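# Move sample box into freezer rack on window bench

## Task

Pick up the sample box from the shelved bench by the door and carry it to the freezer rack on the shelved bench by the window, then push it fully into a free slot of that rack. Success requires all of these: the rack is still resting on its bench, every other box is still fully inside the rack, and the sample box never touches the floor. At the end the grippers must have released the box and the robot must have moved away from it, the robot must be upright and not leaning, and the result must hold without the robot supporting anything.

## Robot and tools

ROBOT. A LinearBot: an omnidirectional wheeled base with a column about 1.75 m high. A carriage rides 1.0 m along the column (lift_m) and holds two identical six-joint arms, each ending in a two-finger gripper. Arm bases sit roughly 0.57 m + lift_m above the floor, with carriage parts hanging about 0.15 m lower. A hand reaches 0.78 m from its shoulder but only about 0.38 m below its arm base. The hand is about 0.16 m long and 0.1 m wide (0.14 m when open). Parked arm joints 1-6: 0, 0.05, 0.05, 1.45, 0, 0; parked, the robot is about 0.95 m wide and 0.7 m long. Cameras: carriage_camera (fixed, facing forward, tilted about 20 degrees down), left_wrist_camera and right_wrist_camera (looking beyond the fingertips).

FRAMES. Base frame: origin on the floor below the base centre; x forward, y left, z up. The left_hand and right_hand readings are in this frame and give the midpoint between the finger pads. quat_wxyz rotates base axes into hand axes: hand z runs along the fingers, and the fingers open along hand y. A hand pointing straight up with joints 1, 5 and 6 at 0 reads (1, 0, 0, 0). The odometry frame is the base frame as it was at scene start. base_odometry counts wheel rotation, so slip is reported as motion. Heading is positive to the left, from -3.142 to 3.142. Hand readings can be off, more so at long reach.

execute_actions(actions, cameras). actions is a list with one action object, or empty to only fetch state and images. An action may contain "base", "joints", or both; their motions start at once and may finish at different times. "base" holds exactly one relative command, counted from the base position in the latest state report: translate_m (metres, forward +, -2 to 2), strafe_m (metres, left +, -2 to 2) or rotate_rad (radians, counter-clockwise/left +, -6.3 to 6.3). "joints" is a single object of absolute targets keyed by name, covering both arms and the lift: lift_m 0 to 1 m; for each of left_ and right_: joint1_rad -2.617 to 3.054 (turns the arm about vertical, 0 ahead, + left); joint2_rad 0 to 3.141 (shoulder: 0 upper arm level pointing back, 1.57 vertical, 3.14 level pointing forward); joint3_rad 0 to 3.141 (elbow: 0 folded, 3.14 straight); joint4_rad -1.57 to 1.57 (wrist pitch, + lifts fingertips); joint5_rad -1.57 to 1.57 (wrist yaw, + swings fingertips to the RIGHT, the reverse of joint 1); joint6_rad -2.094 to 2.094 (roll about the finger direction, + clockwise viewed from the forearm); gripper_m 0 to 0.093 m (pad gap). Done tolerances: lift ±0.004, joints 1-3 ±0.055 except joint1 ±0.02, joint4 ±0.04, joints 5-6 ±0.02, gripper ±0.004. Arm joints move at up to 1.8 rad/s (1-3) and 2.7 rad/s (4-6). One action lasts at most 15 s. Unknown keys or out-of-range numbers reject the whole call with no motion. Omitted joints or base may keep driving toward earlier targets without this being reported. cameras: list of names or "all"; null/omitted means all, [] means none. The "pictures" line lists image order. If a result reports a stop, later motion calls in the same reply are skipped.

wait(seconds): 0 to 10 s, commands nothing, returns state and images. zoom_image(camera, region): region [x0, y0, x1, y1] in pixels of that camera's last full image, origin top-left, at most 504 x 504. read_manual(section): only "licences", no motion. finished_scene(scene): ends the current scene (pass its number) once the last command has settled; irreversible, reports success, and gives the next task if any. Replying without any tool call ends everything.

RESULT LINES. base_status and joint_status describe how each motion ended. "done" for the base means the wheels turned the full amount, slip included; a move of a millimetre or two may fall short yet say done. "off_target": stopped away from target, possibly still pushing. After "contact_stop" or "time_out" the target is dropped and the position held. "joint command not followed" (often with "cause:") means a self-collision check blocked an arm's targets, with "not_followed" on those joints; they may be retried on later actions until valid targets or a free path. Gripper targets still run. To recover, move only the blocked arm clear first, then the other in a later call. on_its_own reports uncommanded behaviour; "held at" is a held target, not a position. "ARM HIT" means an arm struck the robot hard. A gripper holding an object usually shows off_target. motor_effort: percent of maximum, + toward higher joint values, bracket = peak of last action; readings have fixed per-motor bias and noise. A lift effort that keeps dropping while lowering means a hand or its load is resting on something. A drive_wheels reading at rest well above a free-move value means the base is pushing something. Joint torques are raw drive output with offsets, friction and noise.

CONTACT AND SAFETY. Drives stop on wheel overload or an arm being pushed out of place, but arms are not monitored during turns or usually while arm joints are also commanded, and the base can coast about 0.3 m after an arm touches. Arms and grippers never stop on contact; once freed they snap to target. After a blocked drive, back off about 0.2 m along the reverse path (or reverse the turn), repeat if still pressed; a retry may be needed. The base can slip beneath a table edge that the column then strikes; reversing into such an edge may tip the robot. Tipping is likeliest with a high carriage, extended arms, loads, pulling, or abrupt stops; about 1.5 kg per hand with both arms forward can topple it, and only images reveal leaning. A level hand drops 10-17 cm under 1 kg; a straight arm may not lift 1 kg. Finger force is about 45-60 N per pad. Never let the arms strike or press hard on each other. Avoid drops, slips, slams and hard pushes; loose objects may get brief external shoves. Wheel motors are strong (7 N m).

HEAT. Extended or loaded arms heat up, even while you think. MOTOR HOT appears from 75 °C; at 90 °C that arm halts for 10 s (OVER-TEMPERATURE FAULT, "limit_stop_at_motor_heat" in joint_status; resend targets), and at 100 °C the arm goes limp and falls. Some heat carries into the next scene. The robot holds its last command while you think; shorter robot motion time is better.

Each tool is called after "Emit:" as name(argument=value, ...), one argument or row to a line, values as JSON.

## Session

Emit:
execute_actions(
  actions=[],
)

Scene clock: 0.00 s.
Joint torques (N m, as the arm reports them, + toward a larger angle): no reading
base_odometry: x=+0.000 y=+0.000 heading=+0.000 (m, m, rad; odometry frame)
base_status: not commanded
joint_positions: lift_m=+0.297 left_joint1_rad=+0.000 left_joint2_rad=+0.065 left_joint3_rad=+0.061 left_joint4_rad=+1.407 left_joint5_rad=+0.003 left_joint6_rad=-0.027 left_gripper_m=+0.094 right_joint1_rad=+0.014 right_joint2_rad=+0.053 right_joint3_rad=+0.035 right_joint4_rad=+1.432 right_joint5_rad=+0.026 right_joint6_rad=-0.012 right_gripper_m=+0.095
joint_status: not commanded
motor_effort: lift_m=+23 drive_wheels=+0 (%)
left_hand: x=+0.3017 y=+0.3176 z=+1.2969 quat_wxyz=(+0.996, +0.000, +0.084, -0.014) (m; base frame)
right_hand: x=+0.2995 y=-0.3219 z=+1.2909 quat_wxyz=(+0.997, +0.012, +0.079, +0.000) (m; base frame)
pictures: carriage_camera, left_wrist_camera, right_wrist_camera
Images, in order (width x height): carriage_camera 504x504, left_wrist_camera 504x504, right_wrist_camera 504x504.

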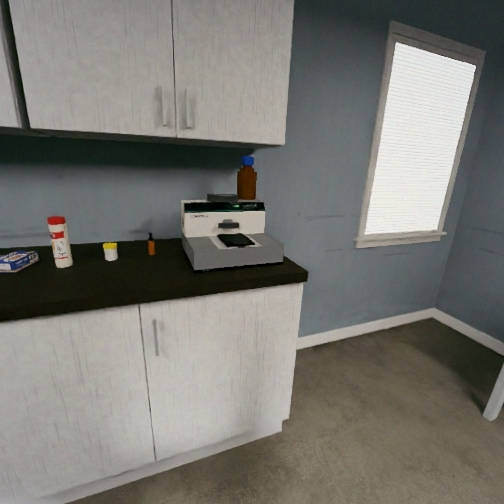

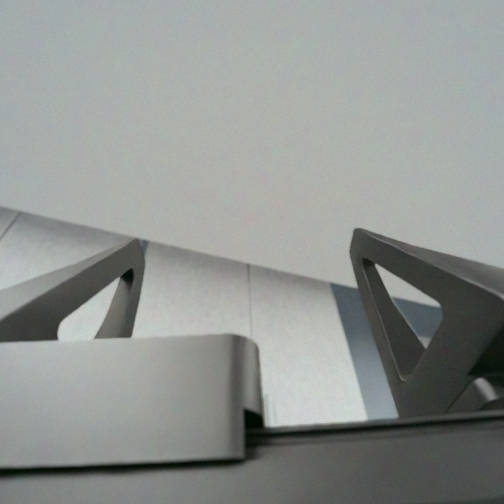

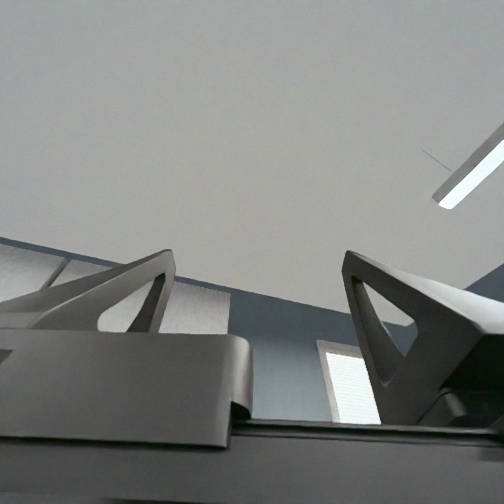

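Emit:
execute_actions(
  actions=[
    {"base": {"rotate_rad": 1.95}, "joints": {"right_joint1_rad":0,"right_joint5_rad":0,"right_joint6_rad":0}},
  ],
  cameras=["carriage_camera"],
)

Scene clock: 9.57 s.
Joint torques (N m, as the arm reports them, + toward a larger angle): left_arm=[-0.37  3.18  6.44 -0.05 -0.06 -0.04] | right_arm=[-0.6   4.41  5.97 -0.08  0.02  0.12]
base_odometry: x=+0.000 y=+0.000 heading=+1.950 (m, m, rad; odometry frame)
base_status: done
joint_positions: lift_m=+0.297 left_joint1_rad=+0.000 left_joint2_rad=+0.065 left_joint3_rad=+0.061 left_joint4_rad=+1.406 left_joint5_rad=+0.003 left_joint6_rad=-0.027 left_gripper_m=+0.094 right_joint1_rad=+0.007 right_joint2_rad=+0.053 right_joint3_rad=+0.035 right_joint4_rad=+1.430 right_joint5_rad=+0.005 right_joint6_rad=-0.005 right_gripper_m=+0.095
joint_status: all done
motor_effort: lift_m=+23(23) drive_wheels=+7(15) (%)
left_hand: x=+0.3018 y=+0.3176 z=+1.2969 quat_wxyz=(+0.996, +0.000, +0.085, -0.014) (m; base frame)
right_hand: x=+0.3000 y=-0.3187 z=+1.2908 quat_wxyz=(+0.997, +0.002, +0.080, +0.000) (m; base frame)
pictures: carriage_camera
Images, in order (width x height): carriage_camera 504x504.

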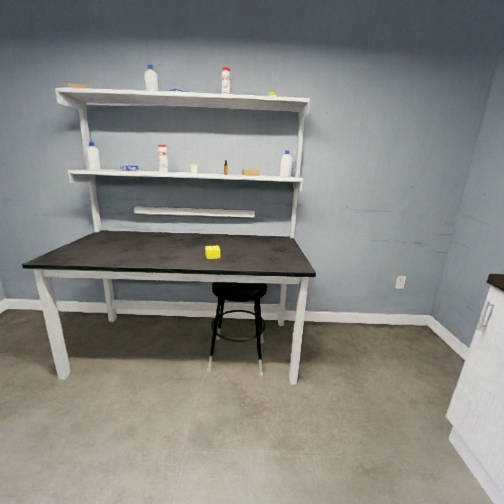

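Emit:
zoom_image(
  camera="carriage_camera",
  region=[180, 230, 250, 280],
)

Region (180, 230, 250, 280) of carriage_camera's 504x504 image, scaled by 7.200, with more detail than that image has; it fills the top 360 rows of this view, and the rest is white.

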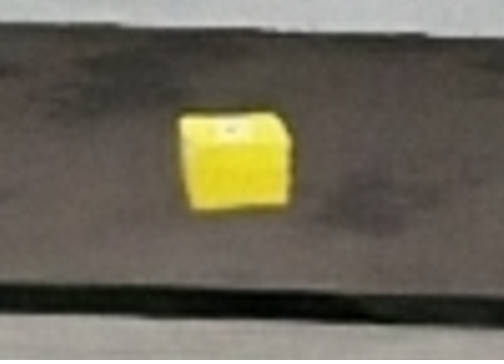

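Emit:
execute_actions(
  actions=[
    {"base": {"rotate_rad": 0.28}},
  ],
  cameras=[],
)

Emit:
execute_actions(
  actions=[
    {"base": {"translate_m": 0.76}, "joints": {"lift_m": 0.1, "right_joint2_rad":1.5,"right_joint3_rad":0.81,"right_joint4_rad":0.35}},
  ],
  cameras=["carriage_camera","right_wrist_camera"],
)

Scene clock: 36.33 s.
Joint torques (N m, as the arm reports them, + toward a larger angle): left_arm=[-0.37  3.13  6.47 -0.06 -0.06 -0.04] | right_arm=[-0.64  4.22  5.99 -0.06  0.02  0.12]
base_odometry: x=+0.000 y=+0.000 heading=+2.229 (m, m, rad; odometry frame)
base_status: done
joint_positions: lift_m=+0.297 left_joint1_rad=+0.000 left_joint2_rad=+0.065 left_joint3_rad=+0.061 left_joint4_rad=+1.406 left_joint5_rad=+0.003 left_joint6_rad=-0.027 left_gripper_m=+0.094 right_joint1_rad=+0.007 right_joint2_rad=+0.053 right_joint3_rad=+0.035 right_joint4_rad=+1.430 right_joint5_rad=+0.005 right_joint6_rad=-0.005 right_gripper_m=+0.095
joint_status: not commanded
motor_effort: lift_m=+23(23) drive_wheels=+7(14) (%)
left_hand: x=+0.3018 y=+0.3176 z=+1.2969 quat_wxyz=(+0.996, +0.000, +0.085, -0.014) (m; base frame)
right_hand: x=+0.3000 y=-0.3186 z=+1.2908 quat_wxyz=(+0.997, +0.002, +0.080, +0.000) (m; base frame)
pictures: none
No camera images: the call's "cameras" was empty. Leave "cameras" out to get every camera's image.

Scene clock: 40.20 s.
Joint torques (N m, as the arm reports them, + toward a larger angle): left_arm=[-0.37  3.1   6.48 -0.07 -0.06 -0.05] | right_arm=[-0.68 -6.74  9.28  2.27  0.04  0.13]
base_odometry: x=-0.466 y=+0.601 heading=+2.230 (m, m, rad; odometry frame)
base_status: done
joint_positions: lift_m=+0.100 left_joint1_rad=+0.000 left_joint2_rad=+0.065 left_joint3_rad=+0.061 left_joint4_rad=+1.406 left_joint5_rad=+0.003 left_joint6_rad=-0.027 left_gripper_m=+0.094 right_joint1_rad=+0.007 right_joint2_rad=+1.486 right_joint3_rad=+0.786 right_joint4_rad=+0.342 right_joint5_rad=+0.005 right_joint6_rad=-0.005 right_gripper_m=+0.095
joint_status: all done
motor_effort: lift_m=+20(20) drive_wheels=-4(20) (%)
left_hand: x=+0.3018 y=+0.3176 z=+1.0999 quat_wxyz=(+0.996, +0.000, +0.085, -0.014) (m; base frame)
right_hand: x=+0.7125 y=-0.3158 z=+0.8463 quat_wxyz=(+0.570, -0.004, +0.822, -0.001) (m; base frame)
pictures: carriage_camera, right_wrist_camera
Images, in order (width x height): carriage_camera 504x504, right_wrist_camera 504x504.

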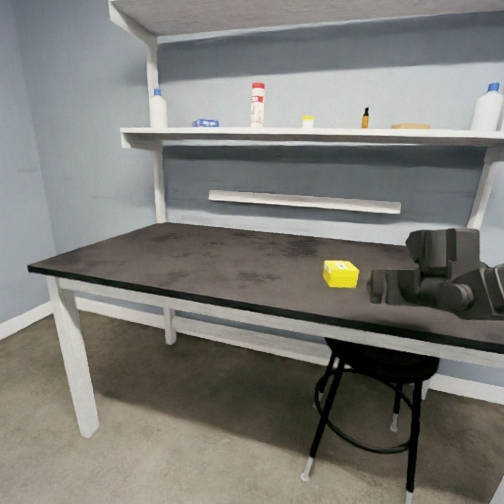

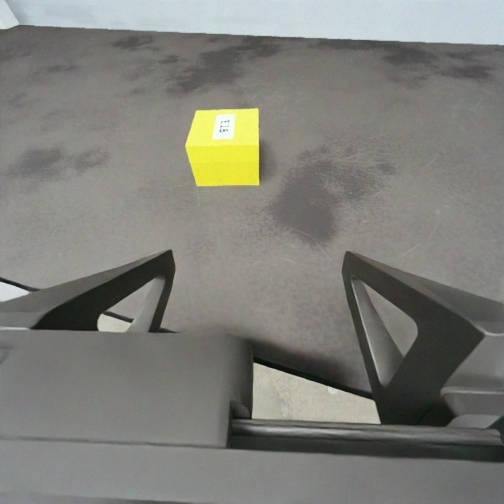

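Emit:
execute_actions(
  actions=[
    {"base": {"strafe_m": 0.039}, "joints": {"lift_m": 0.05}},
  ],
  cameras=[],
)

Emit:
execute_actions(
  actions=[
    {"base": {"translate_m": 0.14}},
  ],
  cameras=["right_wrist_camera"],
)

Scene clock: 52.03 s.
Joint torques (N m, as the arm reports them, + toward a larger angle): left_arm=[-0.37  3.12  6.52 -0.06 -0.06 -0.04] | right_arm=[-0.64 -6.95  8.26  2.27  0.05  0.12]
base_odometry: x=-0.497 y=+0.577 heading=+2.230 (m, m, rad; odometry frame)
base_status: done
joint_positions: lift_m=+0.050 left_joint1_rad=+0.000 left_joint2_rad=+0.065 left_joint3_rad=+0.061 left_joint4_rad=+1.407 left_joint5_rad=+0.003 left_joint6_rad=-0.027 left_gripper_m=+0.094 right_joint1_rad=+0.006 right_joint2_rad=+1.488 right_joint3_rad=+0.799 right_joint4_rad=+0.343 right_joint5_rad=+0.004 right_joint6_rad=-0.005 right_gripper_m=+0.095
joint_status: all done
motor_effort: lift_m=+20(20) drive_wheels=-1(12) (%)
left_hand: x=+0.3017 y=+0.3175 z=+1.0499 quat_wxyz=(+0.996, +0.000, +0.084, -0.014) (m; base frame)
right_hand: x=+0.7153 y=-0.3163 z=+0.8018 quat_wxyz=(+0.575, -0.003, +0.818, -0.002) (m; base frame)
pictures: none
No camera images: the call's "cameras" was empty. Leave "cameras" out to get every camera's image.

Scene clock: 53.90 s.
Joint torques (N m, as the arm reports them, + toward a larger angle): left_arm=[-0.37  3.11  6.48 -0.06 -0.06 -0.05] | right_arm=[-0.56 -6.85  8.32  2.2   0.04  0.12]
base_odometry: x=-0.583 y=+0.688 heading=+2.230 (m, m, rad; odometry frame)
base_status: done
joint_positions: lift_m=+0.050 left_joint1_rad=+0.000 left_joint2_rad=+0.065 left_joint3_rad=+0.061 left_joint4_rad=+1.406 left_joint5_rad=+0.003 left_joint6_rad=-0.027 left_gripper_m=+0.094 right_joint1_rad=+0.006 right_joint2_rad=+1.488 right_joint3_rad=+0.799 right_joint4_rad=+0.345 right_joint5_rad=+0.004 right_joint6_rad=-0.005 right_gripper_m=+0.095
joint_status: not commanded
motor_effort: lift_m=+20(19) drive_wheels=-3(12) (%)
left_hand: x=+0.3019 y=+0.3175 z=+1.0499 quat_wxyz=(+0.996, +0.000, +0.085, -0.014) (m; base frame)
right_hand: x=+0.7155 y=-0.3163 z=+0.8024 quat_wxyz=(+0.576, -0.003, +0.818, -0.002) (m; base frame)
pictures: right_wrist_camera
Images, in order (width x height): right_wrist_camera 504x504.

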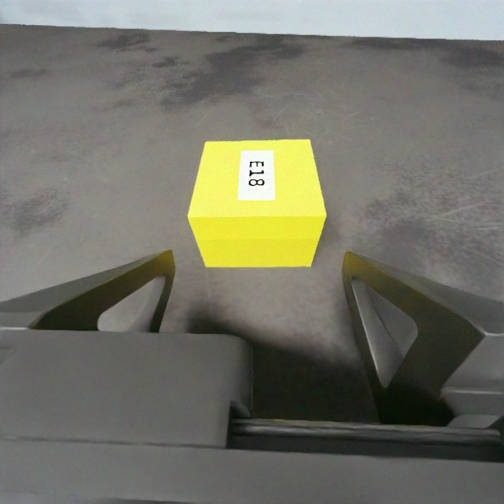

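Emit:
execute_actions(
  actions=[
    {"base": {"translate_m": 0.046}, "joints": {"lift_m": 0.043}},
  ],
  cameras=["right_wrist_camera"],
)

Emit:
execute_actions(
  actions=[
    {"joints": {"right_gripper_m": 0.04}},
  ],
  cameras=["right_wrist_camera"],
)

Scene clock: 62.83 s.
Joint torques (N m, as the arm reports them, + toward a larger angle): left_arm=[-0.38  3.13  6.47 -0.06 -0.07 -0.04] | right_arm=[-0.68 -7.11  8.21  2.21  0.05  0.12]
base_odometry: x=-0.611 y=+0.724 heading=+2.231 (m, m, rad; odometry frame)
base_status: done
joint_positions: lift_m=+0.043 left_joint1_rad=+0.000 left_joint2_rad=+0.065 left_joint3_rad=+0.061 left_joint4_rad=+1.406 left_joint5_rad=+0.003 left_joint6_rad=-0.027 left_gripper_m=+0.094 right_joint1_rad=+0.005 right_joint2_rad=+1.490 right_joint3_rad=+0.799 right_joint4_rad=+0.346 right_joint5_rad=+0.004 right_joint6_rad=-0.005 right_gripper_m=+0.095
joint_status: all done
motor_effort: lift_m=+20(20) drive_wheels=-1(15) (%)
left_hand: x=+0.3018 y=+0.3175 z=+1.0429 quat_wxyz=(+0.996, +0.000, +0.085, -0.014) (m; base frame)
right_hand: x=+0.7156 y=-0.3164 z=+0.7948 quat_wxyz=(+0.575, -0.003, +0.818, -0.002) (m; base frame)
pictures: right_wrist_camera
Images, in order (width x height): right_wrist_camera 504x504.

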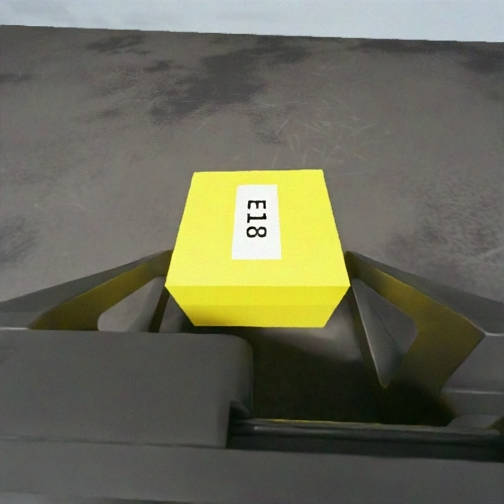

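Scene clock: 63.43 s.
Joint torques (N m, as the arm reports them, + toward a larger angle): left_arm=[-0.37  3.1   6.5  -0.06 -0.06 -0.05] | right_arm=[-0.52 -7.08  8.31  2.22  0.04  0.12]
base_odometry: x=-0.611 y=+0.724 heading=+2.231 (m, m, rad; odometry frame)
base_status: not commanded
joint_positions: lift_m=+0.043 left_joint1_rad=+0.000 left_joint2_rad=+0.065 left_joint3_rad=+0.061 left_joint4_rad=+1.406 left_joint5_rad=+0.003 left_joint6_rad=-0.027 left_gripper_m=+0.094 right_joint1_rad=+0.005 right_joint2_rad=+1.490 right_joint3_rad=+0.799 right_joint4_rad=+0.346 right_joint5_rad=+0.004 right_joint6_rad=-0.005 right_gripper_m=+0.075
joint_status: right_gripper_m off_target (ended at +0.075, target +0.040)
motor_effort: lift_m=+20(20) drive_wheels=-1(4) (%)
left_hand: x=+0.3018 y=+0.3175 z=+1.0429 quat_wxyz=(+0.996, +0.000, +0.085, -0.014) (m; base frame)
right_hand: x=+0.7156 y=-0.3164 z=+0.7948 quat_wxyz=(+0.575, -0.003, +0.818, -0.002) (m; base frame)
pictures: right_wrist_camera
Images, in order (width x height): right_wrist_camera 504x504.

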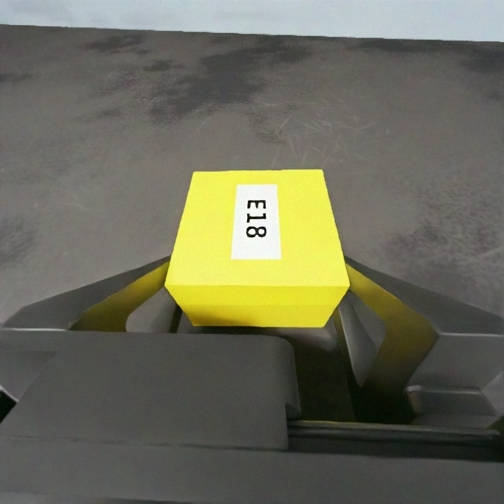

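Emit:
execute_actions(
  actions=[
    {"base": {"translate_m": -0.6}, "joints": {"lift_m": 0.35}},
  ],
  cameras=["right_wrist_camera"],
)

Emit:
execute_actions(
  actions=[
    {"base": {"rotate_rad": -3.42}, "joints": {"right_joint2_rad": 0.9, "right_joint3_rad": 0.21}},
  ],
  cameras=["right_wrist_camera", "carriage_camera"],
)

Scene clock: 75.57 s.
Joint torques (N m, as the arm reports them, + toward a larger angle): left_arm=[-0.36  3.1   6.5  -0.05 -0.05 -0.05] | right_arm=[-0.61 -7.71  8.3   2.4   0.05  0.12]
base_odometry: x=-0.243 y=+0.250 heading=+2.231 (m, m, rad; odometry frame)
base_status: done
joint_positions: lift_m=+0.350 left_joint1_rad=+0.000 left_joint2_rad=+0.065 left_joint3_rad=+0.061 left_joint4_rad=+1.406 left_joint5_rad=+0.003 left_joint6_rad=-0.027 left_gripper_m=+0.094 right_joint1_rad=+0.005 right_joint2_rad=+1.497 right_joint3_rad=+0.799 right_joint4_rad=+0.326 right_joint5_rad=+0.003 right_joint6_rad=-0.005 right_gripper_m=+0.075
joint_status: all done
motor_effort: lift_m=+25(30) drive_wheels=+1(21) (%)
left_hand: x=+0.3019 y=+0.3175 z=+1.3493 quat_wxyz=(+0.996, +0.000, +0.085, -0.014) (m; base frame)
right_hand: x=+0.7144 y=-0.3163 z=+1.0933 quat_wxyz=(+0.564, -0.003, +0.826, -0.001) (m; base frame)
pictures: right_wrist_camera
Images, in order (width x height): right_wrist_camera 504x504.

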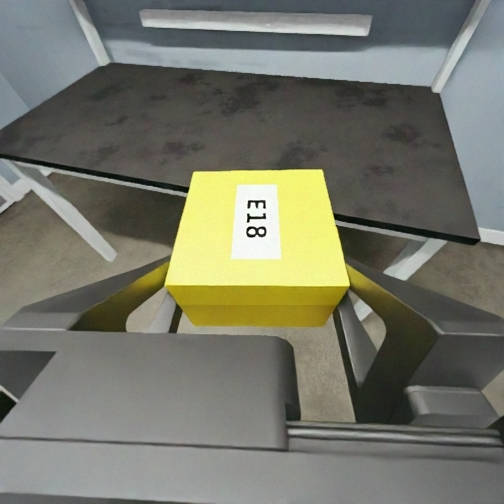

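Scene clock: 80.00 s.
Joint torques (N m, as the arm reports them, + toward a larger angle): left_arm=[-0.38  3.11  6.49 -0.02 -0.05 -0.05] | right_arm=[-0.51 -4.52  6.97  2.46  0.06  0.12]
base_odometry: x=-0.243 y=+0.250 heading=-1.189 (m, m, rad; odometry frame)
base_status: done
joint_positions: lift_m=+0.350 left_joint1_rad=+0.000 left_joint2_rad=+0.065 left_joint3_rad=+0.061 left_joint4_rad=+1.403 left_joint5_rad=+0.003 left_joint6_rad=-0.027 left_gripper_m=+0.094 right_joint1_rad=+0.005 right_joint2_rad=+0.929 right_joint3_rad=+0.215 right_joint4_rad=+0.322 right_joint5_rad=+0.002 right_joint6_rad=-0.005 right_gripper_m=+0.075
joint_status: all done
motor_effort: lift_m=+25(25) drive_wheels=+7(18) (%)
left_hand: x=+0.3026 y=+0.3176 z=+1.3491 quat_wxyz=(+0.996, +0.000, +0.086, -0.014) (m; base frame)
right_hand: x=+0.5722 y=-0.3168 z=+1.0334 quat_wxyz=(+0.556, -0.004, +0.831, -0.001) (m; base frame)
pictures: carriage_camera, right_wrist_camera
Images, in order (width x height): carriage_camera 504x504, right_wrist_camera 504x504.

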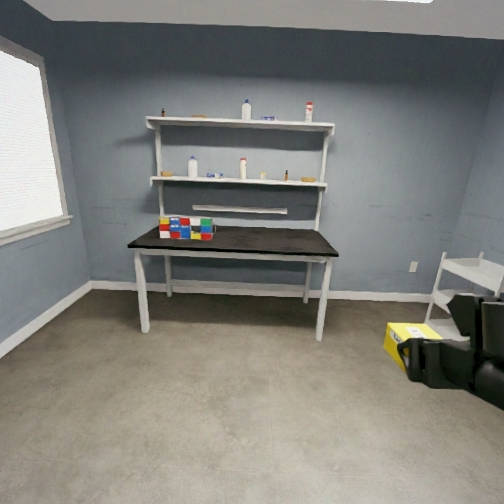

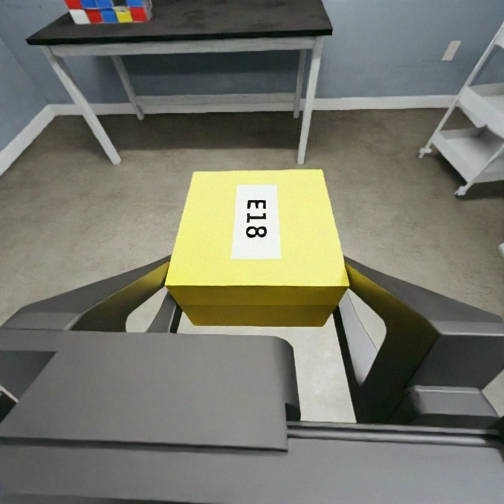

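Emit:
zoom_image(
  camera="carriage_camera",
  region=[120, 200, 240, 265],
)

Region (120, 200, 240, 265) of carriage_camera's 504x504 image, scaled by 4.200, with more detail than that image has; it fills the top 273 rows of this view, and the rest is white.

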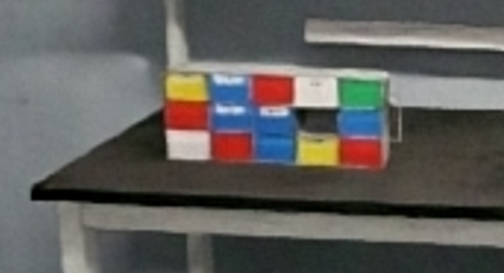

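Emit:
execute_actions(
  actions=[
    {"base": {"translate_m": 1.3}},
  ],
  cameras=["carriage_camera"],
)

Scene clock: 100.77 s.
Joint torques (N m, as the arm reports them, + toward a larger angle): left_arm=[-0.37  3.12  6.48 -0.04 -0.05 -0.05] | right_arm=[-0.52 -4.6   6.91  2.41  0.07  0.12]
base_odometry: x=+0.240 y=-0.957 heading=-1.190 (m, m, rad; odometry frame)
base_status: done
joint_positions: lift_m=+0.350 left_joint1_rad=+0.000 left_joint2_rad=+0.065 left_joint3_rad=+0.061 left_joint4_rad=+1.404 left_joint5_rad=+0.003 left_joint6_rad=-0.027 left_gripper_m=+0.094 right_joint1_rad=+0.005 right_joint2_rad=+0.929 right_joint3_rad=+0.215 right_joint4_rad=+0.322 right_joint5_rad=+0.002 right_joint6_rad=-0.005 right_gripper_m=+0.075
joint_status: not commanded
motor_effort: lift_m=+25(25) drive_wheels=-5(21) (%)
left_hand: x=+0.3024 y=+0.3176 z=+1.3492 quat_wxyz=(+0.996, +0.000, +0.086, -0.014) (m; base frame)
right_hand: x=+0.5722 y=-0.3168 z=+1.0334 quat_wxyz=(+0.556, -0.004, +0.831, -0.001) (m; base frame)
pictures: carriage_camera
Images, in order (width x height): carriage_camera 504x504.

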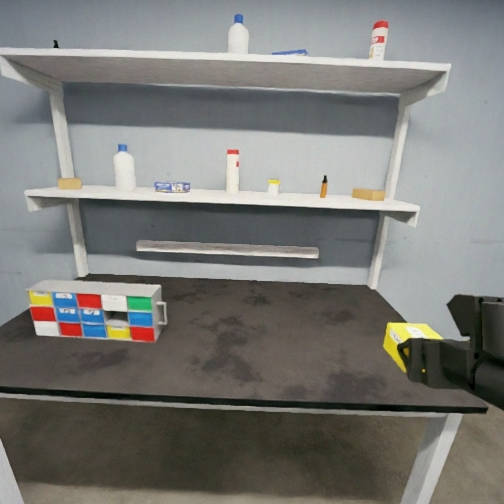

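Emit:
execute_actions(
  actions=[
    {"base": {"rotate_rad": -0.07}, "joints": {"right_joint2_rad":1.5,"right_joint3_rad":0.81,"right_joint4_rad":0.39}},
  ],
  cameras=[],
)

Emit:
execute_actions(
  actions=[
    {"base": {"strafe_m": 0.79}, "joints": {"lift_m": 0.11}},
  ],
  cameras=["right_wrist_camera", "carriage_camera"],
)

Scene clock: 113.77 s.
Joint torques (N m, as the arm reports them, + toward a larger angle): left_arm=[-0.38  3.14  6.47 -0.04 -0.06 -0.04] | right_arm=[-0.37 -7.14  9.27  2.42  0.07  0.12]
base_odometry: x=+0.240 y=-0.957 heading=-1.259 (m, m, rad; odometry frame)
base_status: done
joint_positions: lift_m=+0.350 left_joint1_rad=+0.000 left_joint2_rad=+0.065 left_joint3_rad=+0.061 left_joint4_rad=+1.405 left_joint5_rad=+0.003 left_joint6_rad=-0.027 left_gripper_m=+0.094 right_joint1_rad=+0.005 right_joint2_rad=+1.492 right_joint3_rad=+0.787 right_joint4_rad=+0.362 right_joint5_rad=+0.000 right_joint6_rad=-0.005 right_gripper_m=+0.075
joint_status: all done
motor_effort: lift_m=+25(24) drive_wheels=-3(10) (%)
left_hand: x=+0.3022 y=+0.3176 z=+1.3492 quat_wxyz=(+0.996, +0.000, +0.085, -0.014) (m; base frame)
right_hand: x=+0.7147 y=-0.3158 z=+1.0982 quat_wxyz=(+0.576, -0.004, +0.817, +0.000) (m; base frame)
pictures: none
No camera images: the call's "cameras" was empty. Leave "cameras" out to get every camera's image.

Scene clock: 117.60 s.
Joint torques (N m, as the arm reports them, + toward a larger angle): left_arm=[-0.35  3.13  6.48 -0.04 -0.06 -0.04] | right_arm=[-0.61 -7.23  8.77  2.58  0.08  0.12]
base_odometry: x=+0.992 y=-0.715 heading=-1.259 (m, m, rad; odometry frame)
base_status: done
joint_positions: lift_m=+0.110 left_joint1_rad=+0.000 left_joint2_rad=+0.065 left_joint3_rad=+0.061 left_joint4_rad=+1.405 left_joint5_rad=+0.003 left_joint6_rad=-0.027 left_gripper_m=+0.094 right_joint1_rad=+0.005 right_joint2_rad=+1.492 right_joint3_rad=+0.794 right_joint4_rad=+0.357 right_joint5_rad=+0.000 right_joint6_rad=-0.005 right_gripper_m=+0.075
joint_status: all done
motor_effort: lift_m=+20(18) drive_wheels=+1(11) (%)
left_hand: x=+0.3021 y=+0.3175 z=+1.1098 quat_wxyz=(+0.996, +0.000, +0.085, -0.014) (m; base frame)
right_hand: x=+0.7156 y=-0.3160 z=+0.8607 quat_wxyz=(+0.577, -0.004, +0.817, +0.000) (m; base frame)
pictures: carriage_camera, right_wrist_camera
Images, in order (width x height): carriage_camera 504x504, right_wrist_camera 504x504.

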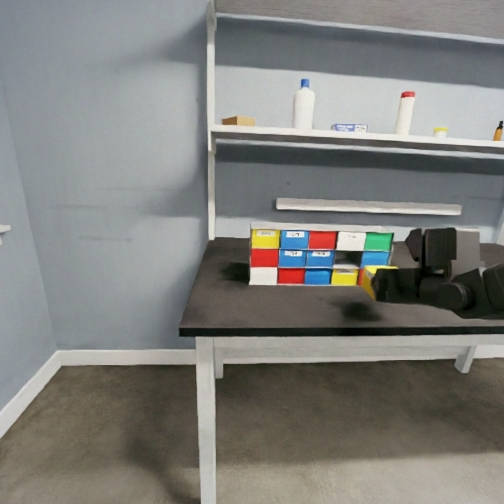

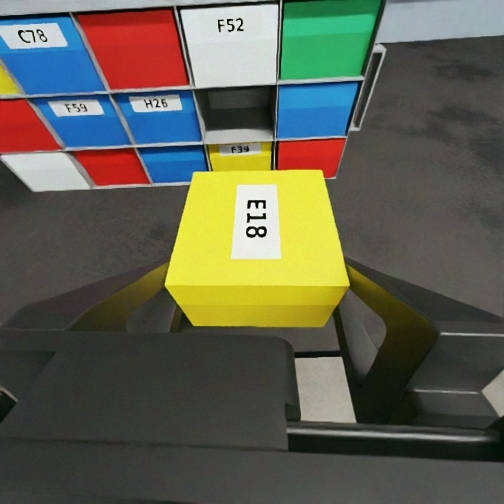

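Emit:
zoom_image(
  camera="right_wrist_camera",
  region=[100, 70, 380, 200],
)

Region (100, 70, 380, 200) of right_wrist_camera's 504x504 image, scaled by 1.800, with more detail than that image has; it fills the top 234 rows of this view, and the rest is white.

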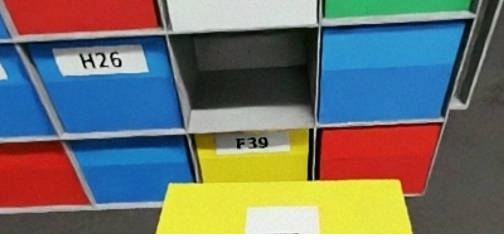

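Emit:
execute_actions(
  actions=[
    {"base": {"rotate_rad": 0.045}},
  ],
  cameras=[],
)

Emit:
execute_actions(
  actions=[
    {"base": {"translate_m": 0.105}, "joints": {"lift_m": 0.105}},
  ],
  cameras=["right_wrist_camera", "carriage_camera"],
)

Scene clock: 146.37 s.
Joint torques (N m, as the arm reports them, + toward a larger angle): left_arm=[-0.38  3.1   6.48 -0.04 -0.06 -0.05] | right_arm=[-0.41 -7.24  8.74  2.51  0.09  0.12]
base_odometry: x=+0.992 y=-0.715 heading=-1.215 (m, m, rad; odometry frame)
base_status: done
joint_positions: lift_m=+0.110 left_joint1_rad=+0.000 left_joint2_rad=+0.065 left_joint3_rad=+0.061 left_joint4_rad=+1.405 left_joint5_rad=+0.003 left_joint6_rad=-0.027 left_gripper_m=+0.094 right_joint1_rad=+0.003 right_joint2_rad=+1.492 right_joint3_rad=+0.794 right_joint4_rad=+0.358 right_joint5_rad=+0.000 right_joint6_rad=-0.005 right_gripper_m=+0.075
joint_status: not commanded
motor_effort: lift_m=+20(20) drive_wheels=-1(9) (%)
left_hand: x=+0.3021 y=+0.3175 z=+1.1098 quat_wxyz=(+0.996, +0.000, +0.085, -0.014) (m; base frame)
right_hand: x=+0.7157 y=-0.3166 z=+0.8610 quat_wxyz=(+0.577, -0.004, +0.817, -0.001) (m; base frame)
pictures: none
No camera images: the call's "cameras" was empty. Leave "cameras" out to get every camera's image.

Scene clock: 147.93 s.
Joint torques (N m, as the arm reports them, + toward a larger angle): left_arm=[-0.37  3.14  6.48 -0.04 -0.06 -0.05] | right_arm=[-0.3  -7.32  8.77  2.48  0.13  0.12]
base_odometry: x=+1.029 y=-0.814 heading=-1.214 (m, m, rad; odometry frame)
base_status: done
joint_positions: lift_m=+0.105 left_joint1_rad=+0.000 left_joint2_rad=+0.065 left_joint3_rad=+0.061 left_joint4_rad=+1.406 left_joint5_rad=+0.003 left_joint6_rad=-0.027 left_gripper_m=+0.094 right_joint1_rad=+0.003 right_joint2_rad=+1.494 right_joint3_rad=+0.794 right_joint4_rad=+0.360 right_joint5_rad=+0.000 right_joint6_rad=-0.005 right_gripper_m=+0.075
joint_status: all done
motor_effort: lift_m=+20(22) drive_wheels=-3(9) (%)
left_hand: x=+0.3019 y=+0.3175 z=+1.1049 quat_wxyz=(+0.996, +0.000, +0.085, -0.014) (m; base frame)
right_hand: x=+0.7160 y=-0.3165 z=+0.8557 quat_wxyz=(+0.577, -0.004, +0.817, +0.000) (m; base frame)
pictures: carriage_camera, right_wrist_camera
Images, in order (width x height): carriage_camera 504x504, right_wrist_camera 504x504.

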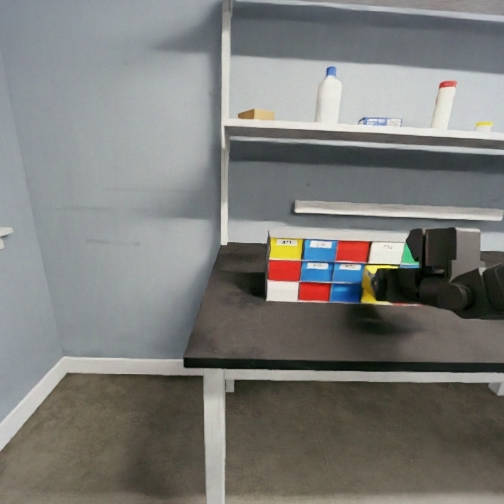

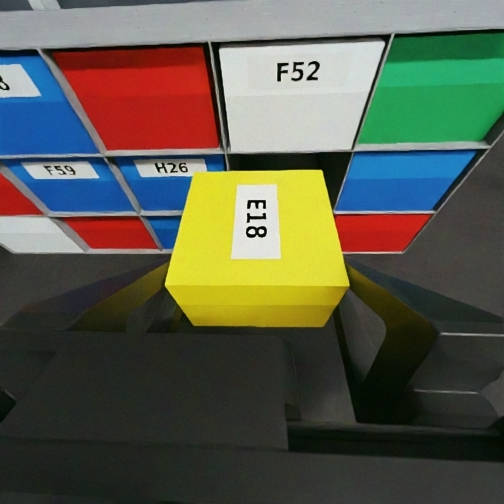

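Emit:
execute_actions(
  actions=[
    {"base": {"strafe_m": -0.0205}},
  ],
  cameras=["right_wrist_camera","carriage_camera"],
)

Emit:
zoom_image(
  camera="right_wrist_camera",
  region=[170, 130, 350, 200],
)

Scene clock: 155.57 s.
Joint torques (N m, as the arm reports them, + toward a larger angle): left_arm=[-0.36  3.12  6.48 -0.05 -0.07 -0.04] | right_arm=[-0.32 -7.46  8.62  2.53  0.1   0.13]
base_odometry: x=+1.010 y=-0.821 heading=-1.214 (m, m, rad; odometry frame)
base_status: done
joint_positions: lift_m=+0.105 left_joint1_rad=+0.000 left_joint2_rad=+0.065 left_joint3_rad=+0.061 left_joint4_rad=+1.406 left_joint5_rad=+0.003 left_joint6_rad=-0.027 left_gripper_m=+0.094 right_joint1_rad=+0.002 right_joint2_rad=+1.494 right_joint3_rad=+0.794 right_joint4_rad=+0.360 right_joint5_rad=-0.001 right_joint6_rad=-0.005 right_gripper_m=+0.075
joint_status: not commanded
motor_effort: lift_m=+20(20) drive_wheels=+5(12) (%)
left_hand: x=+0.3019 y=+0.3175 z=+1.1049 quat_wxyz=(+0.996, +0.000, +0.085, -0.014) (m; base frame)
right_hand: x=+0.7160 y=-0.3168 z=+0.8557 quat_wxyz=(+0.577, -0.003, +0.817, +0.000) (m; base frame)
pictures: carriage_camera, right_wrist_camera
Images, in order (width x height): carriage_camera 504x504, right_wrist_camera 504x504.

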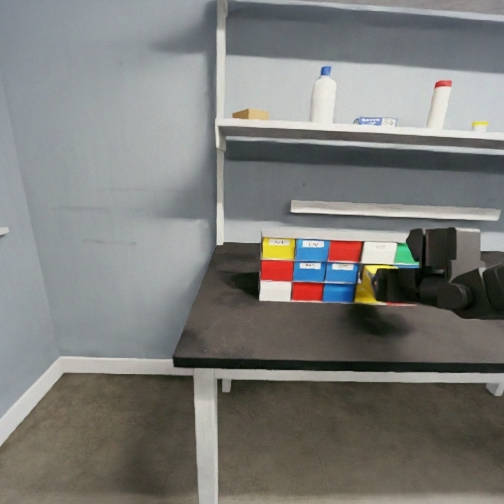

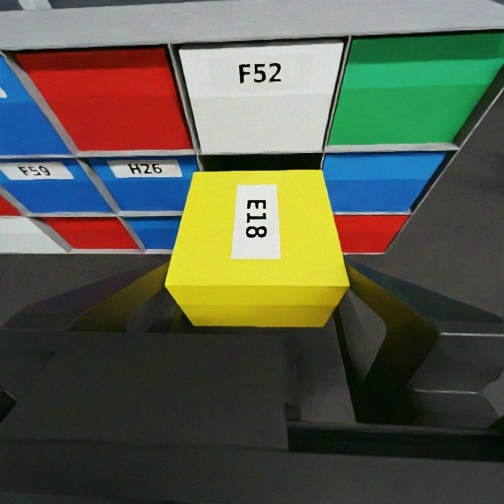

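Region (170, 130, 350, 200) of right_wrist_camera's 504x504 image, scaled by 2.800, with more detail than that image has.

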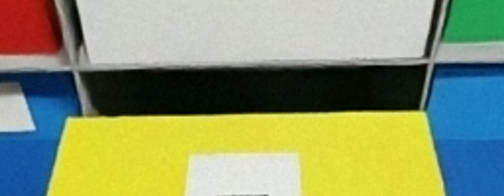

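Emit:
execute_actions(
  actions=[
    {"base": {"translate_m": 0.009}, "joints": {"lift_m": 0.103, "right_joint5_rad": 0.008}},
  ],
  cameras=["right_wrist_camera","carriage_camera"],
)

Emit:
zoom_image(
  camera="right_wrist_camera",
  region=[170, 140, 350, 200],
)

Emit:
zoom_image(
  camera="carriage_camera",
  region=[310, 230, 430, 320],
)

Scene clock: 172.80 s.
Joint torques (N m, as the arm reports them, + toward a larger angle): left_arm=[-0.35  3.1   6.47 -0.05 -0.06 -0.05] | right_arm=[-0.04 -7.4   8.66  2.45  0.18  0.13]
base_odometry: x=+1.013 y=-0.829 heading=-1.214 (m, m, rad; odometry frame)
base_status: done
joint_positions: lift_m=+0.103 left_joint1_rad=+0.000 left_joint2_rad=+0.065 left_joint3_rad=+0.061 left_joint4_rad=+1.406 left_joint5_rad=+0.003 left_joint6_rad=-0.027 left_gripper_m=+0.094 right_joint1_rad=+0.002 right_joint2_rad=+1.494 right_joint3_rad=+0.794 right_joint4_rad=+0.360 right_joint5_rad=+0.005 right_joint6_rad=-0.005 right_gripper_m=+0.075
joint_status: all done
motor_effort: lift_m=+19(20) drive_wheels=-2(12) (%)
left_hand: x=+0.3020 y=+0.3175 z=+1.1029 quat_wxyz=(+0.996, +0.000, +0.085, -0.014) (m; base frame)
right_hand: x=+0.7160 y=-0.3177 z=+0.8536 quat_wxyz=(+0.577, -0.002, +0.817, -0.003) (m; base frame)
pictures: carriage_camera, right_wrist_camera
Images, in order (width x height): carriage_camera 504x504, right_wrist_camera 504x504.

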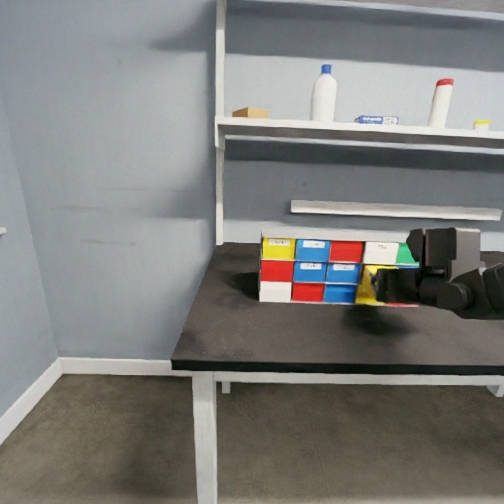

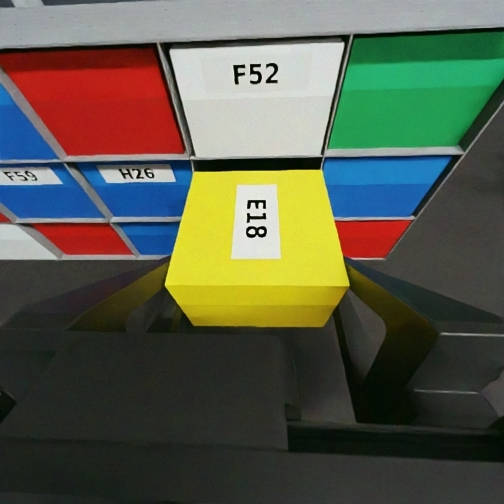

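Region (170, 140, 350, 200) of right_wrist_camera's 504x504 image, scaled by 2.800, with more detail than that image has.

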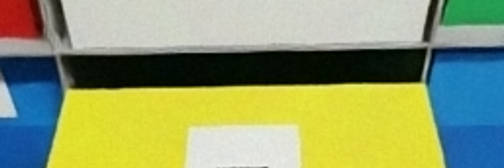

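Region (310, 230, 430, 320) of carriage_camera's 504x504 image, scaled by 4.200, with more detail than that image has; it fills the top 378 rows of this view, and the rest is white.

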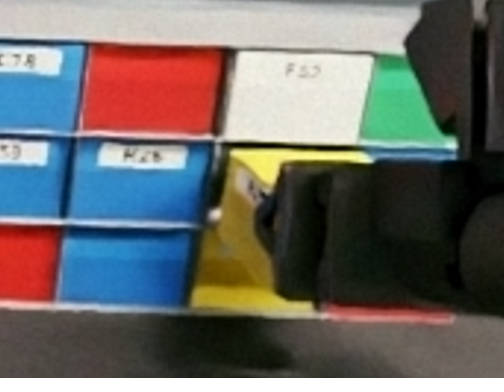

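Emit:
execute_actions(
  actions=[
    {"base": {"translate_m": 0.02}},
  ],
  cameras=["right_wrist_camera"],
)

Emit:
zoom_image(
  camera="right_wrist_camera",
  region=[150, 140, 370, 220],
)

Scene clock: 182.13 s.
Joint torques (N m, as the arm reports them, + toward a larger angle): left_arm=[-0.4   3.1   6.43 -0.05 -0.06 -0.04] | right_arm=[-0.27 -7.6   8.65  2.47  0.08  0.13]
base_odometry: x=+1.020 y=-0.848 heading=-1.215 (m, m, rad; odometry frame)
base_status: done
joint_positions: lift_m=+0.103 left_joint1_rad=+0.000 left_joint2_rad=+0.065 left_joint3_rad=+0.061 left_joint4_rad=+1.405 left_joint5_rad=+0.003 left_joint6_rad=-0.027 left_gripper_m=+0.094 right_joint1_rad=+0.002 right_joint2_rad=+1.494 right_joint3_rad=+0.794 right_joint4_rad=+0.361 right_joint5_rad=+0.005 right_joint6_rad=-0.005 right_gripper_m=+0.075
joint_status: not commanded
motor_effort: lift_m=+19(19) drive_wheels=+6(12) (%)
left_hand: x=+0.3021 y=+0.3175 z=+1.1029 quat_wxyz=(+0.996, +0.000, +0.085, -0.014) (m; base frame)
right_hand: x=+0.7161 y=-0.3177 z=+0.8538 quat_wxyz=(+0.577, -0.002, +0.816, -0.003) (m; base frame)
pictures: right_wrist_camera
Images, in order (width x height): right_wrist_camera 504x504.

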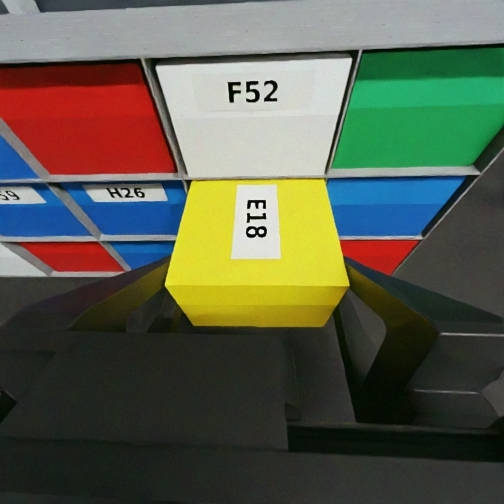

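Region (150, 140, 370, 220) of right_wrist_camera's 504x504 image, scaled by 2.291, with more detail than that image has; it fills the top 183 rows of this view, and the rest is white.

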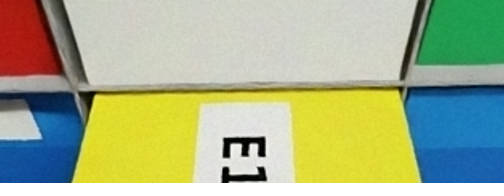

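Emit:
execute_actions(
  actions=[
    {"base": {"translate_m": 0.032}, "joints": {"right_joint5_rad": -0.003}},
  ],
  cameras=["right_wrist_camera"],
)

Scene clock: 187.13 s.
Joint torques (N m, as the arm reports them, + toward a larger angle): left_arm=[-0.36  3.15  6.53 -0.05 -0.07 -0.05] | right_arm=[-0.26 -7.35  8.72  2.5   0.07  0.12]
base_odometry: x=+1.031 y=-0.878 heading=-1.215 (m, m, rad; odometry frame)
base_status: done
joint_positions: lift_m=+0.103 left_joint1_rad=+0.000 left_joint2_rad=+0.065 left_joint3_rad=+0.061 left_joint4_rad=+1.406 left_joint5_rad=+0.003 left_joint6_rad=-0.027 left_gripper_m=+0.094 right_joint1_rad=+0.002 right_joint2_rad=+1.494 right_joint3_rad=+0.794 right_joint4_rad=+0.361 right_joint5_rad=+0.000 right_joint6_rad=-0.005 right_gripper_m=+0.075
joint_status: all done
motor_effort: lift_m=+19(19) drive_wheels=-4(14) (%)
left_hand: x=+0.3020 y=+0.3175 z=+1.1029 quat_wxyz=(+0.996, +0.000, +0.085, -0.014) (m; base frame)
right_hand: x=+0.7161 y=-0.3169 z=+0.8539 quat_wxyz=(+0.578, -0.003, +0.816, -0.001) (m; base frame)
pictures: right_wrist_camera
Images, in order (width x height): right_wrist_camera 504x504.

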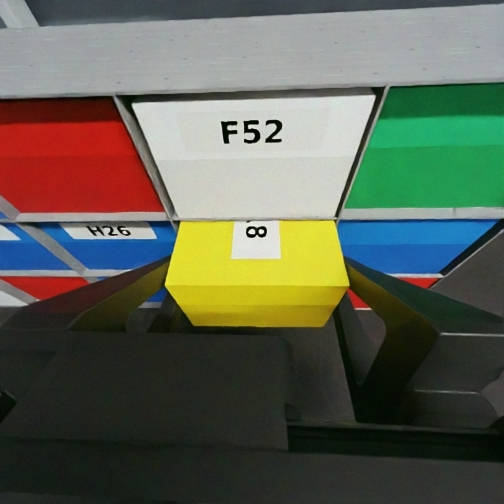

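Emit:
execute_actions(
  actions=[
    {"joints": {"right_gripper_m": 0.093, "right_joint4_rad": 0.365}},
  ],
  cameras=[],
)

Emit:
execute_actions(
  actions=[
    {"base": {"translate_m": -0.042}},
  ],
  cameras=["right_wrist_camera"],
)

Scene clock: 194.00 s.
Joint torques (N m, as the arm reports them, + toward a larger angle): left_arm=[-0.4   3.14  6.48 -0.05 -0.06 -0.04] | right_arm=[-0.26 -7.44  8.74  2.3   0.07  0.13]
base_odometry: x=+1.031 y=-0.878 heading=-1.215 (m, m, rad; odometry frame)
base_status: not commanded
joint_positions: lift_m=+0.103 left_joint1_rad=+0.000 left_joint2_rad=+0.065 left_joint3_rad=+0.061 left_joint4_rad=+1.406 left_joint5_rad=+0.003 left_joint6_rad=-0.027 left_gripper_m=+0.094 right_joint1_rad=+0.002 right_joint2_rad=+1.494 right_joint3_rad=+0.794 right_joint4_rad=+0.353 right_joint5_rad=+0.000 right_joint6_rad=-0.005 right_gripper_m=+0.093
joint_status: all done
motor_effort: lift_m=+19(19) drive_wheels=-3(2) (%)
left_hand: x=+0.3020 y=+0.3175 z=+1.1029 quat_wxyz=(+0.996, +0.000, +0.085, -0.014) (m; base frame)
right_hand: x=+0.7155 y=-0.3169 z=+0.8521 quat_wxyz=(+0.574, -0.003, +0.819, -0.001) (m; base frame)
pictures: none
No camera images: the call's "cameras" was empty. Leave "cameras" out to get every camera's image.

Scene clock: 195.10 s.
Joint torques (N m, as the arm reports them, + toward a larger angle): left_arm=[-0.38  3.11  6.51 -0.03 -0.06 -0.05] | right_arm=[-0.2  -7.56  8.68  2.26  0.06  0.13]
base_odometry: x=+1.016 y=-0.839 heading=-1.215 (m, m, rad; odometry frame)
base_status: done
joint_positions: lift_m=+0.103 left_joint1_rad=+0.000 left_joint2_rad=+0.065 left_joint3_rad=+0.061 left_joint4_rad=+1.404 left_joint5_rad=+0.003 left_joint6_rad=-0.027 left_gripper_m=+0.094 right_joint1_rad=+0.002 right_joint2_rad=+1.494 right_joint3_rad=+0.794 right_joint4_rad=+0.358 right_joint5_rad=+0.000 right_joint6_rad=-0.005 right_gripper_m=+0.093
joint_status: not commanded
motor_effort: lift_m=+19(19) drive_wheels=+5(11) (%)
left_hand: x=+0.3023 y=+0.3175 z=+1.1029 quat_wxyz=(+0.996, +0.000, +0.086, -0.014) (m; base frame)
right_hand: x=+0.7158 y=-0.3169 z=+0.8531 quat_wxyz=(+0.576, -0.003, +0.817, -0.001) (m; base frame)
pictures: right_wrist_camera
Images, in order (width x height): right_wrist_camera 504x504.

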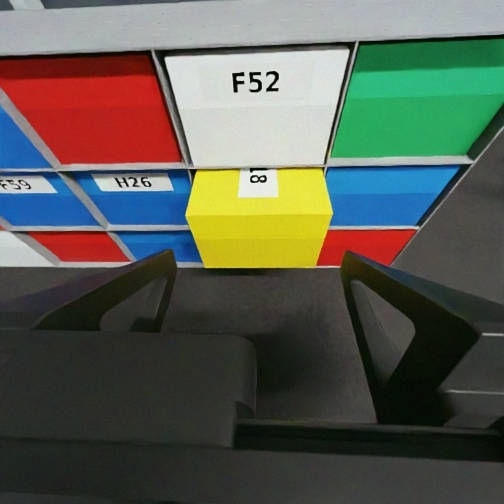

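Emit:
execute_actions(
  actions=[
    {"joints": {"right_gripper_m": 0.035, "lift_m": 0.1}},
  ],
  cameras=[],
)

Emit:
execute_actions(
  actions=[
    {"base": {"translate_m": 0.053}},
  ],
  cameras=["right_wrist_camera"],
)

Scene clock: 207.23 s.
Joint torques (N m, as the arm reports them, + toward a larger angle): left_arm=[-0.38  3.06  6.54 -0.04 -0.06 -0.05] | right_arm=[-0.37 -7.5   8.75  2.28  0.07  0.12]
base_odometry: x=+1.016 y=-0.839 heading=-1.215 (m, m, rad; odometry frame)
base_status: not commanded
joint_positions: lift_m=+0.100 left_joint1_rad=+0.000 left_joint2_rad=+0.065 left_joint3_rad=+0.061 left_joint4_rad=+1.405 left_joint5_rad=+0.003 left_joint6_rad=-0.027 left_gripper_m=+0.094 right_joint1_rad=+0.002 right_joint2_rad=+1.494 right_joint3_rad=+0.794 right_joint4_rad=+0.359 right_joint5_rad=+0.000 right_joint6_rad=-0.005 right_gripper_m=+0.035
joint_status: all done
motor_effort: lift_m=+19(22) drive_wheels=+5(5) (%)
left_hand: x=+0.3022 y=+0.3175 z=+1.0999 quat_wxyz=(+0.996, +0.000, +0.085, -0.014) (m; base frame)
right_hand: x=+0.7159 y=-0.3169 z=+0.8505 quat_wxyz=(+0.577, -0.003, +0.817, -0.001) (m; base frame)
pictures: none
No camera images: the call's "cameras" was empty. Leave "cameras" out to get every camera's image.

Scene clock: 208.43 s.
Joint torques (N m, as the arm reports them, + toward a larger angle): left_arm=[-0.36  3.1   6.49 -0.04 -0.07 -0.04] | right_arm=[-0.36 -7.4   8.65  2.25  0.06  0.12]
base_odometry: x=+1.034 y=-0.889 heading=-1.215 (m, m, rad; odometry frame)
base_status: done
joint_positions: lift_m=+0.100 left_joint1_rad=+0.000 left_joint2_rad=+0.065 left_joint3_rad=+0.061 left_joint4_rad=+1.405 left_joint5_rad=+0.003 left_joint6_rad=-0.027 left_gripper_m=+0.094 right_joint1_rad=+0.002 right_joint2_rad=+1.494 right_joint3_rad=+0.794 right_joint4_rad=+0.360 right_joint5_rad=-0.001 right_joint6_rad=-0.005 right_gripper_m=+0.035
joint_status: not commanded
motor_effort: lift_m=+19(19) drive_wheels=-3(12) (%)
left_hand: x=+0.3021 y=+0.3175 z=+1.0999 quat_wxyz=(+0.996, +0.000, +0.085, -0.014) (m; base frame)
right_hand: x=+0.7160 y=-0.3168 z=+0.8507 quat_wxyz=(+0.577, -0.003, +0.817, +0.000) (m; base frame)
pictures: right_wrist_camera
Images, in order (width x height): right_wrist_camera 504x504.

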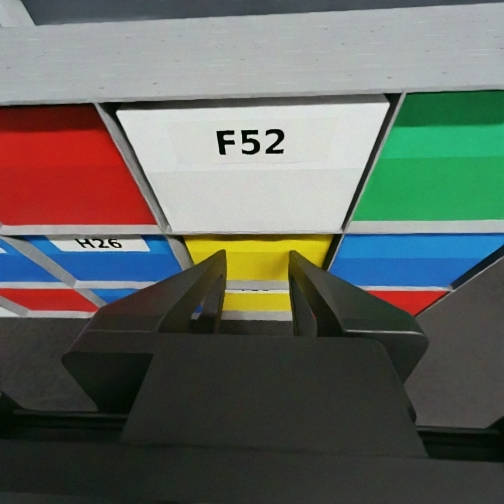

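Emit:
execute_actions(
  actions=[
    {"base": {"translate_m": -0.2}},
  ],
  cameras=["right_wrist_camera","carriage_camera"],
)

Emit:
zoom_image(
  camera="right_wrist_camera",
  region=[0, 0, 400, 220],
)

Scene clock: 216.47 s.
Joint torques (N m, as the arm reports them, + toward a larger angle): left_arm=[-0.36  3.13  6.49 -0.04 -0.06 -0.04] | right_arm=[-0.26 -7.44  8.79  2.24  0.09  0.12]
base_odometry: x=+0.965 y=-0.701 heading=-1.216 (m, m, rad; odometry frame)
base_status: done
joint_positions: lift_m=+0.100 left_joint1_rad=+0.000 left_joint2_rad=+0.065 left_joint3_rad=+0.061 left_joint4_rad=+1.404 left_joint5_rad=+0.003 left_joint6_rad=-0.027 left_gripper_m=+0.094 right_joint1_rad=+0.002 right_joint2_rad=+1.494 right_joint3_rad=+0.794 right_joint4_rad=+0.361 right_joint5_rad=-0.001 right_joint6_rad=-0.005 right_gripper_m=+0.035
joint_status: not commanded
motor_effort: lift_m=+19(19) drive_wheels=+0(15) (%)
left_hand: x=+0.3023 y=+0.3175 z=+1.0999 quat_wxyz=(+0.996, +0.000, +0.086, -0.014) (m; base frame)
right_hand: x=+0.7161 y=-0.3168 z=+0.8508 quat_wxyz=(+0.577, -0.003, +0.816, +0.000) (m; base frame)
pictures: carriage_camera, right_wrist_camera
Images, in order (width x height): carriage_camera 504x504, right_wrist_camera 504x504.

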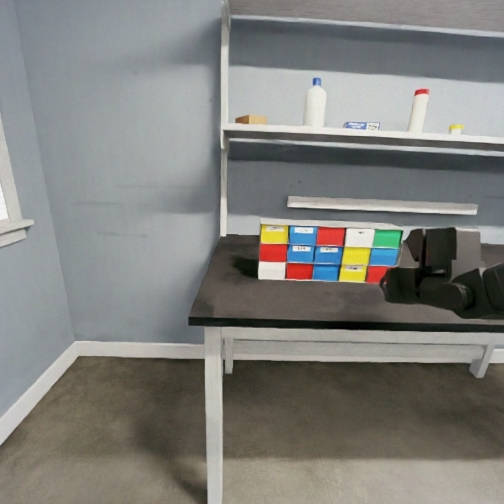

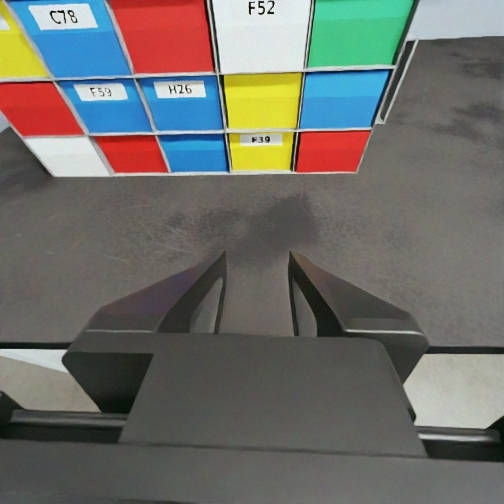

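Region (0, 0, 400, 220) of right_wrist_camera's 504x504 image, scaled by 1.260, with more detail than that image has; it fills the top 277 rows of this view, and the rest is white.

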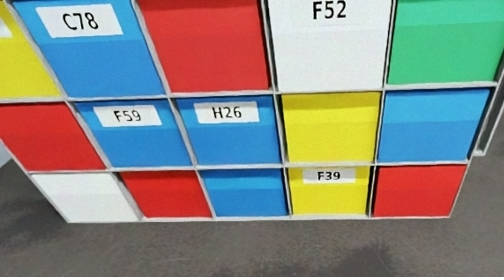

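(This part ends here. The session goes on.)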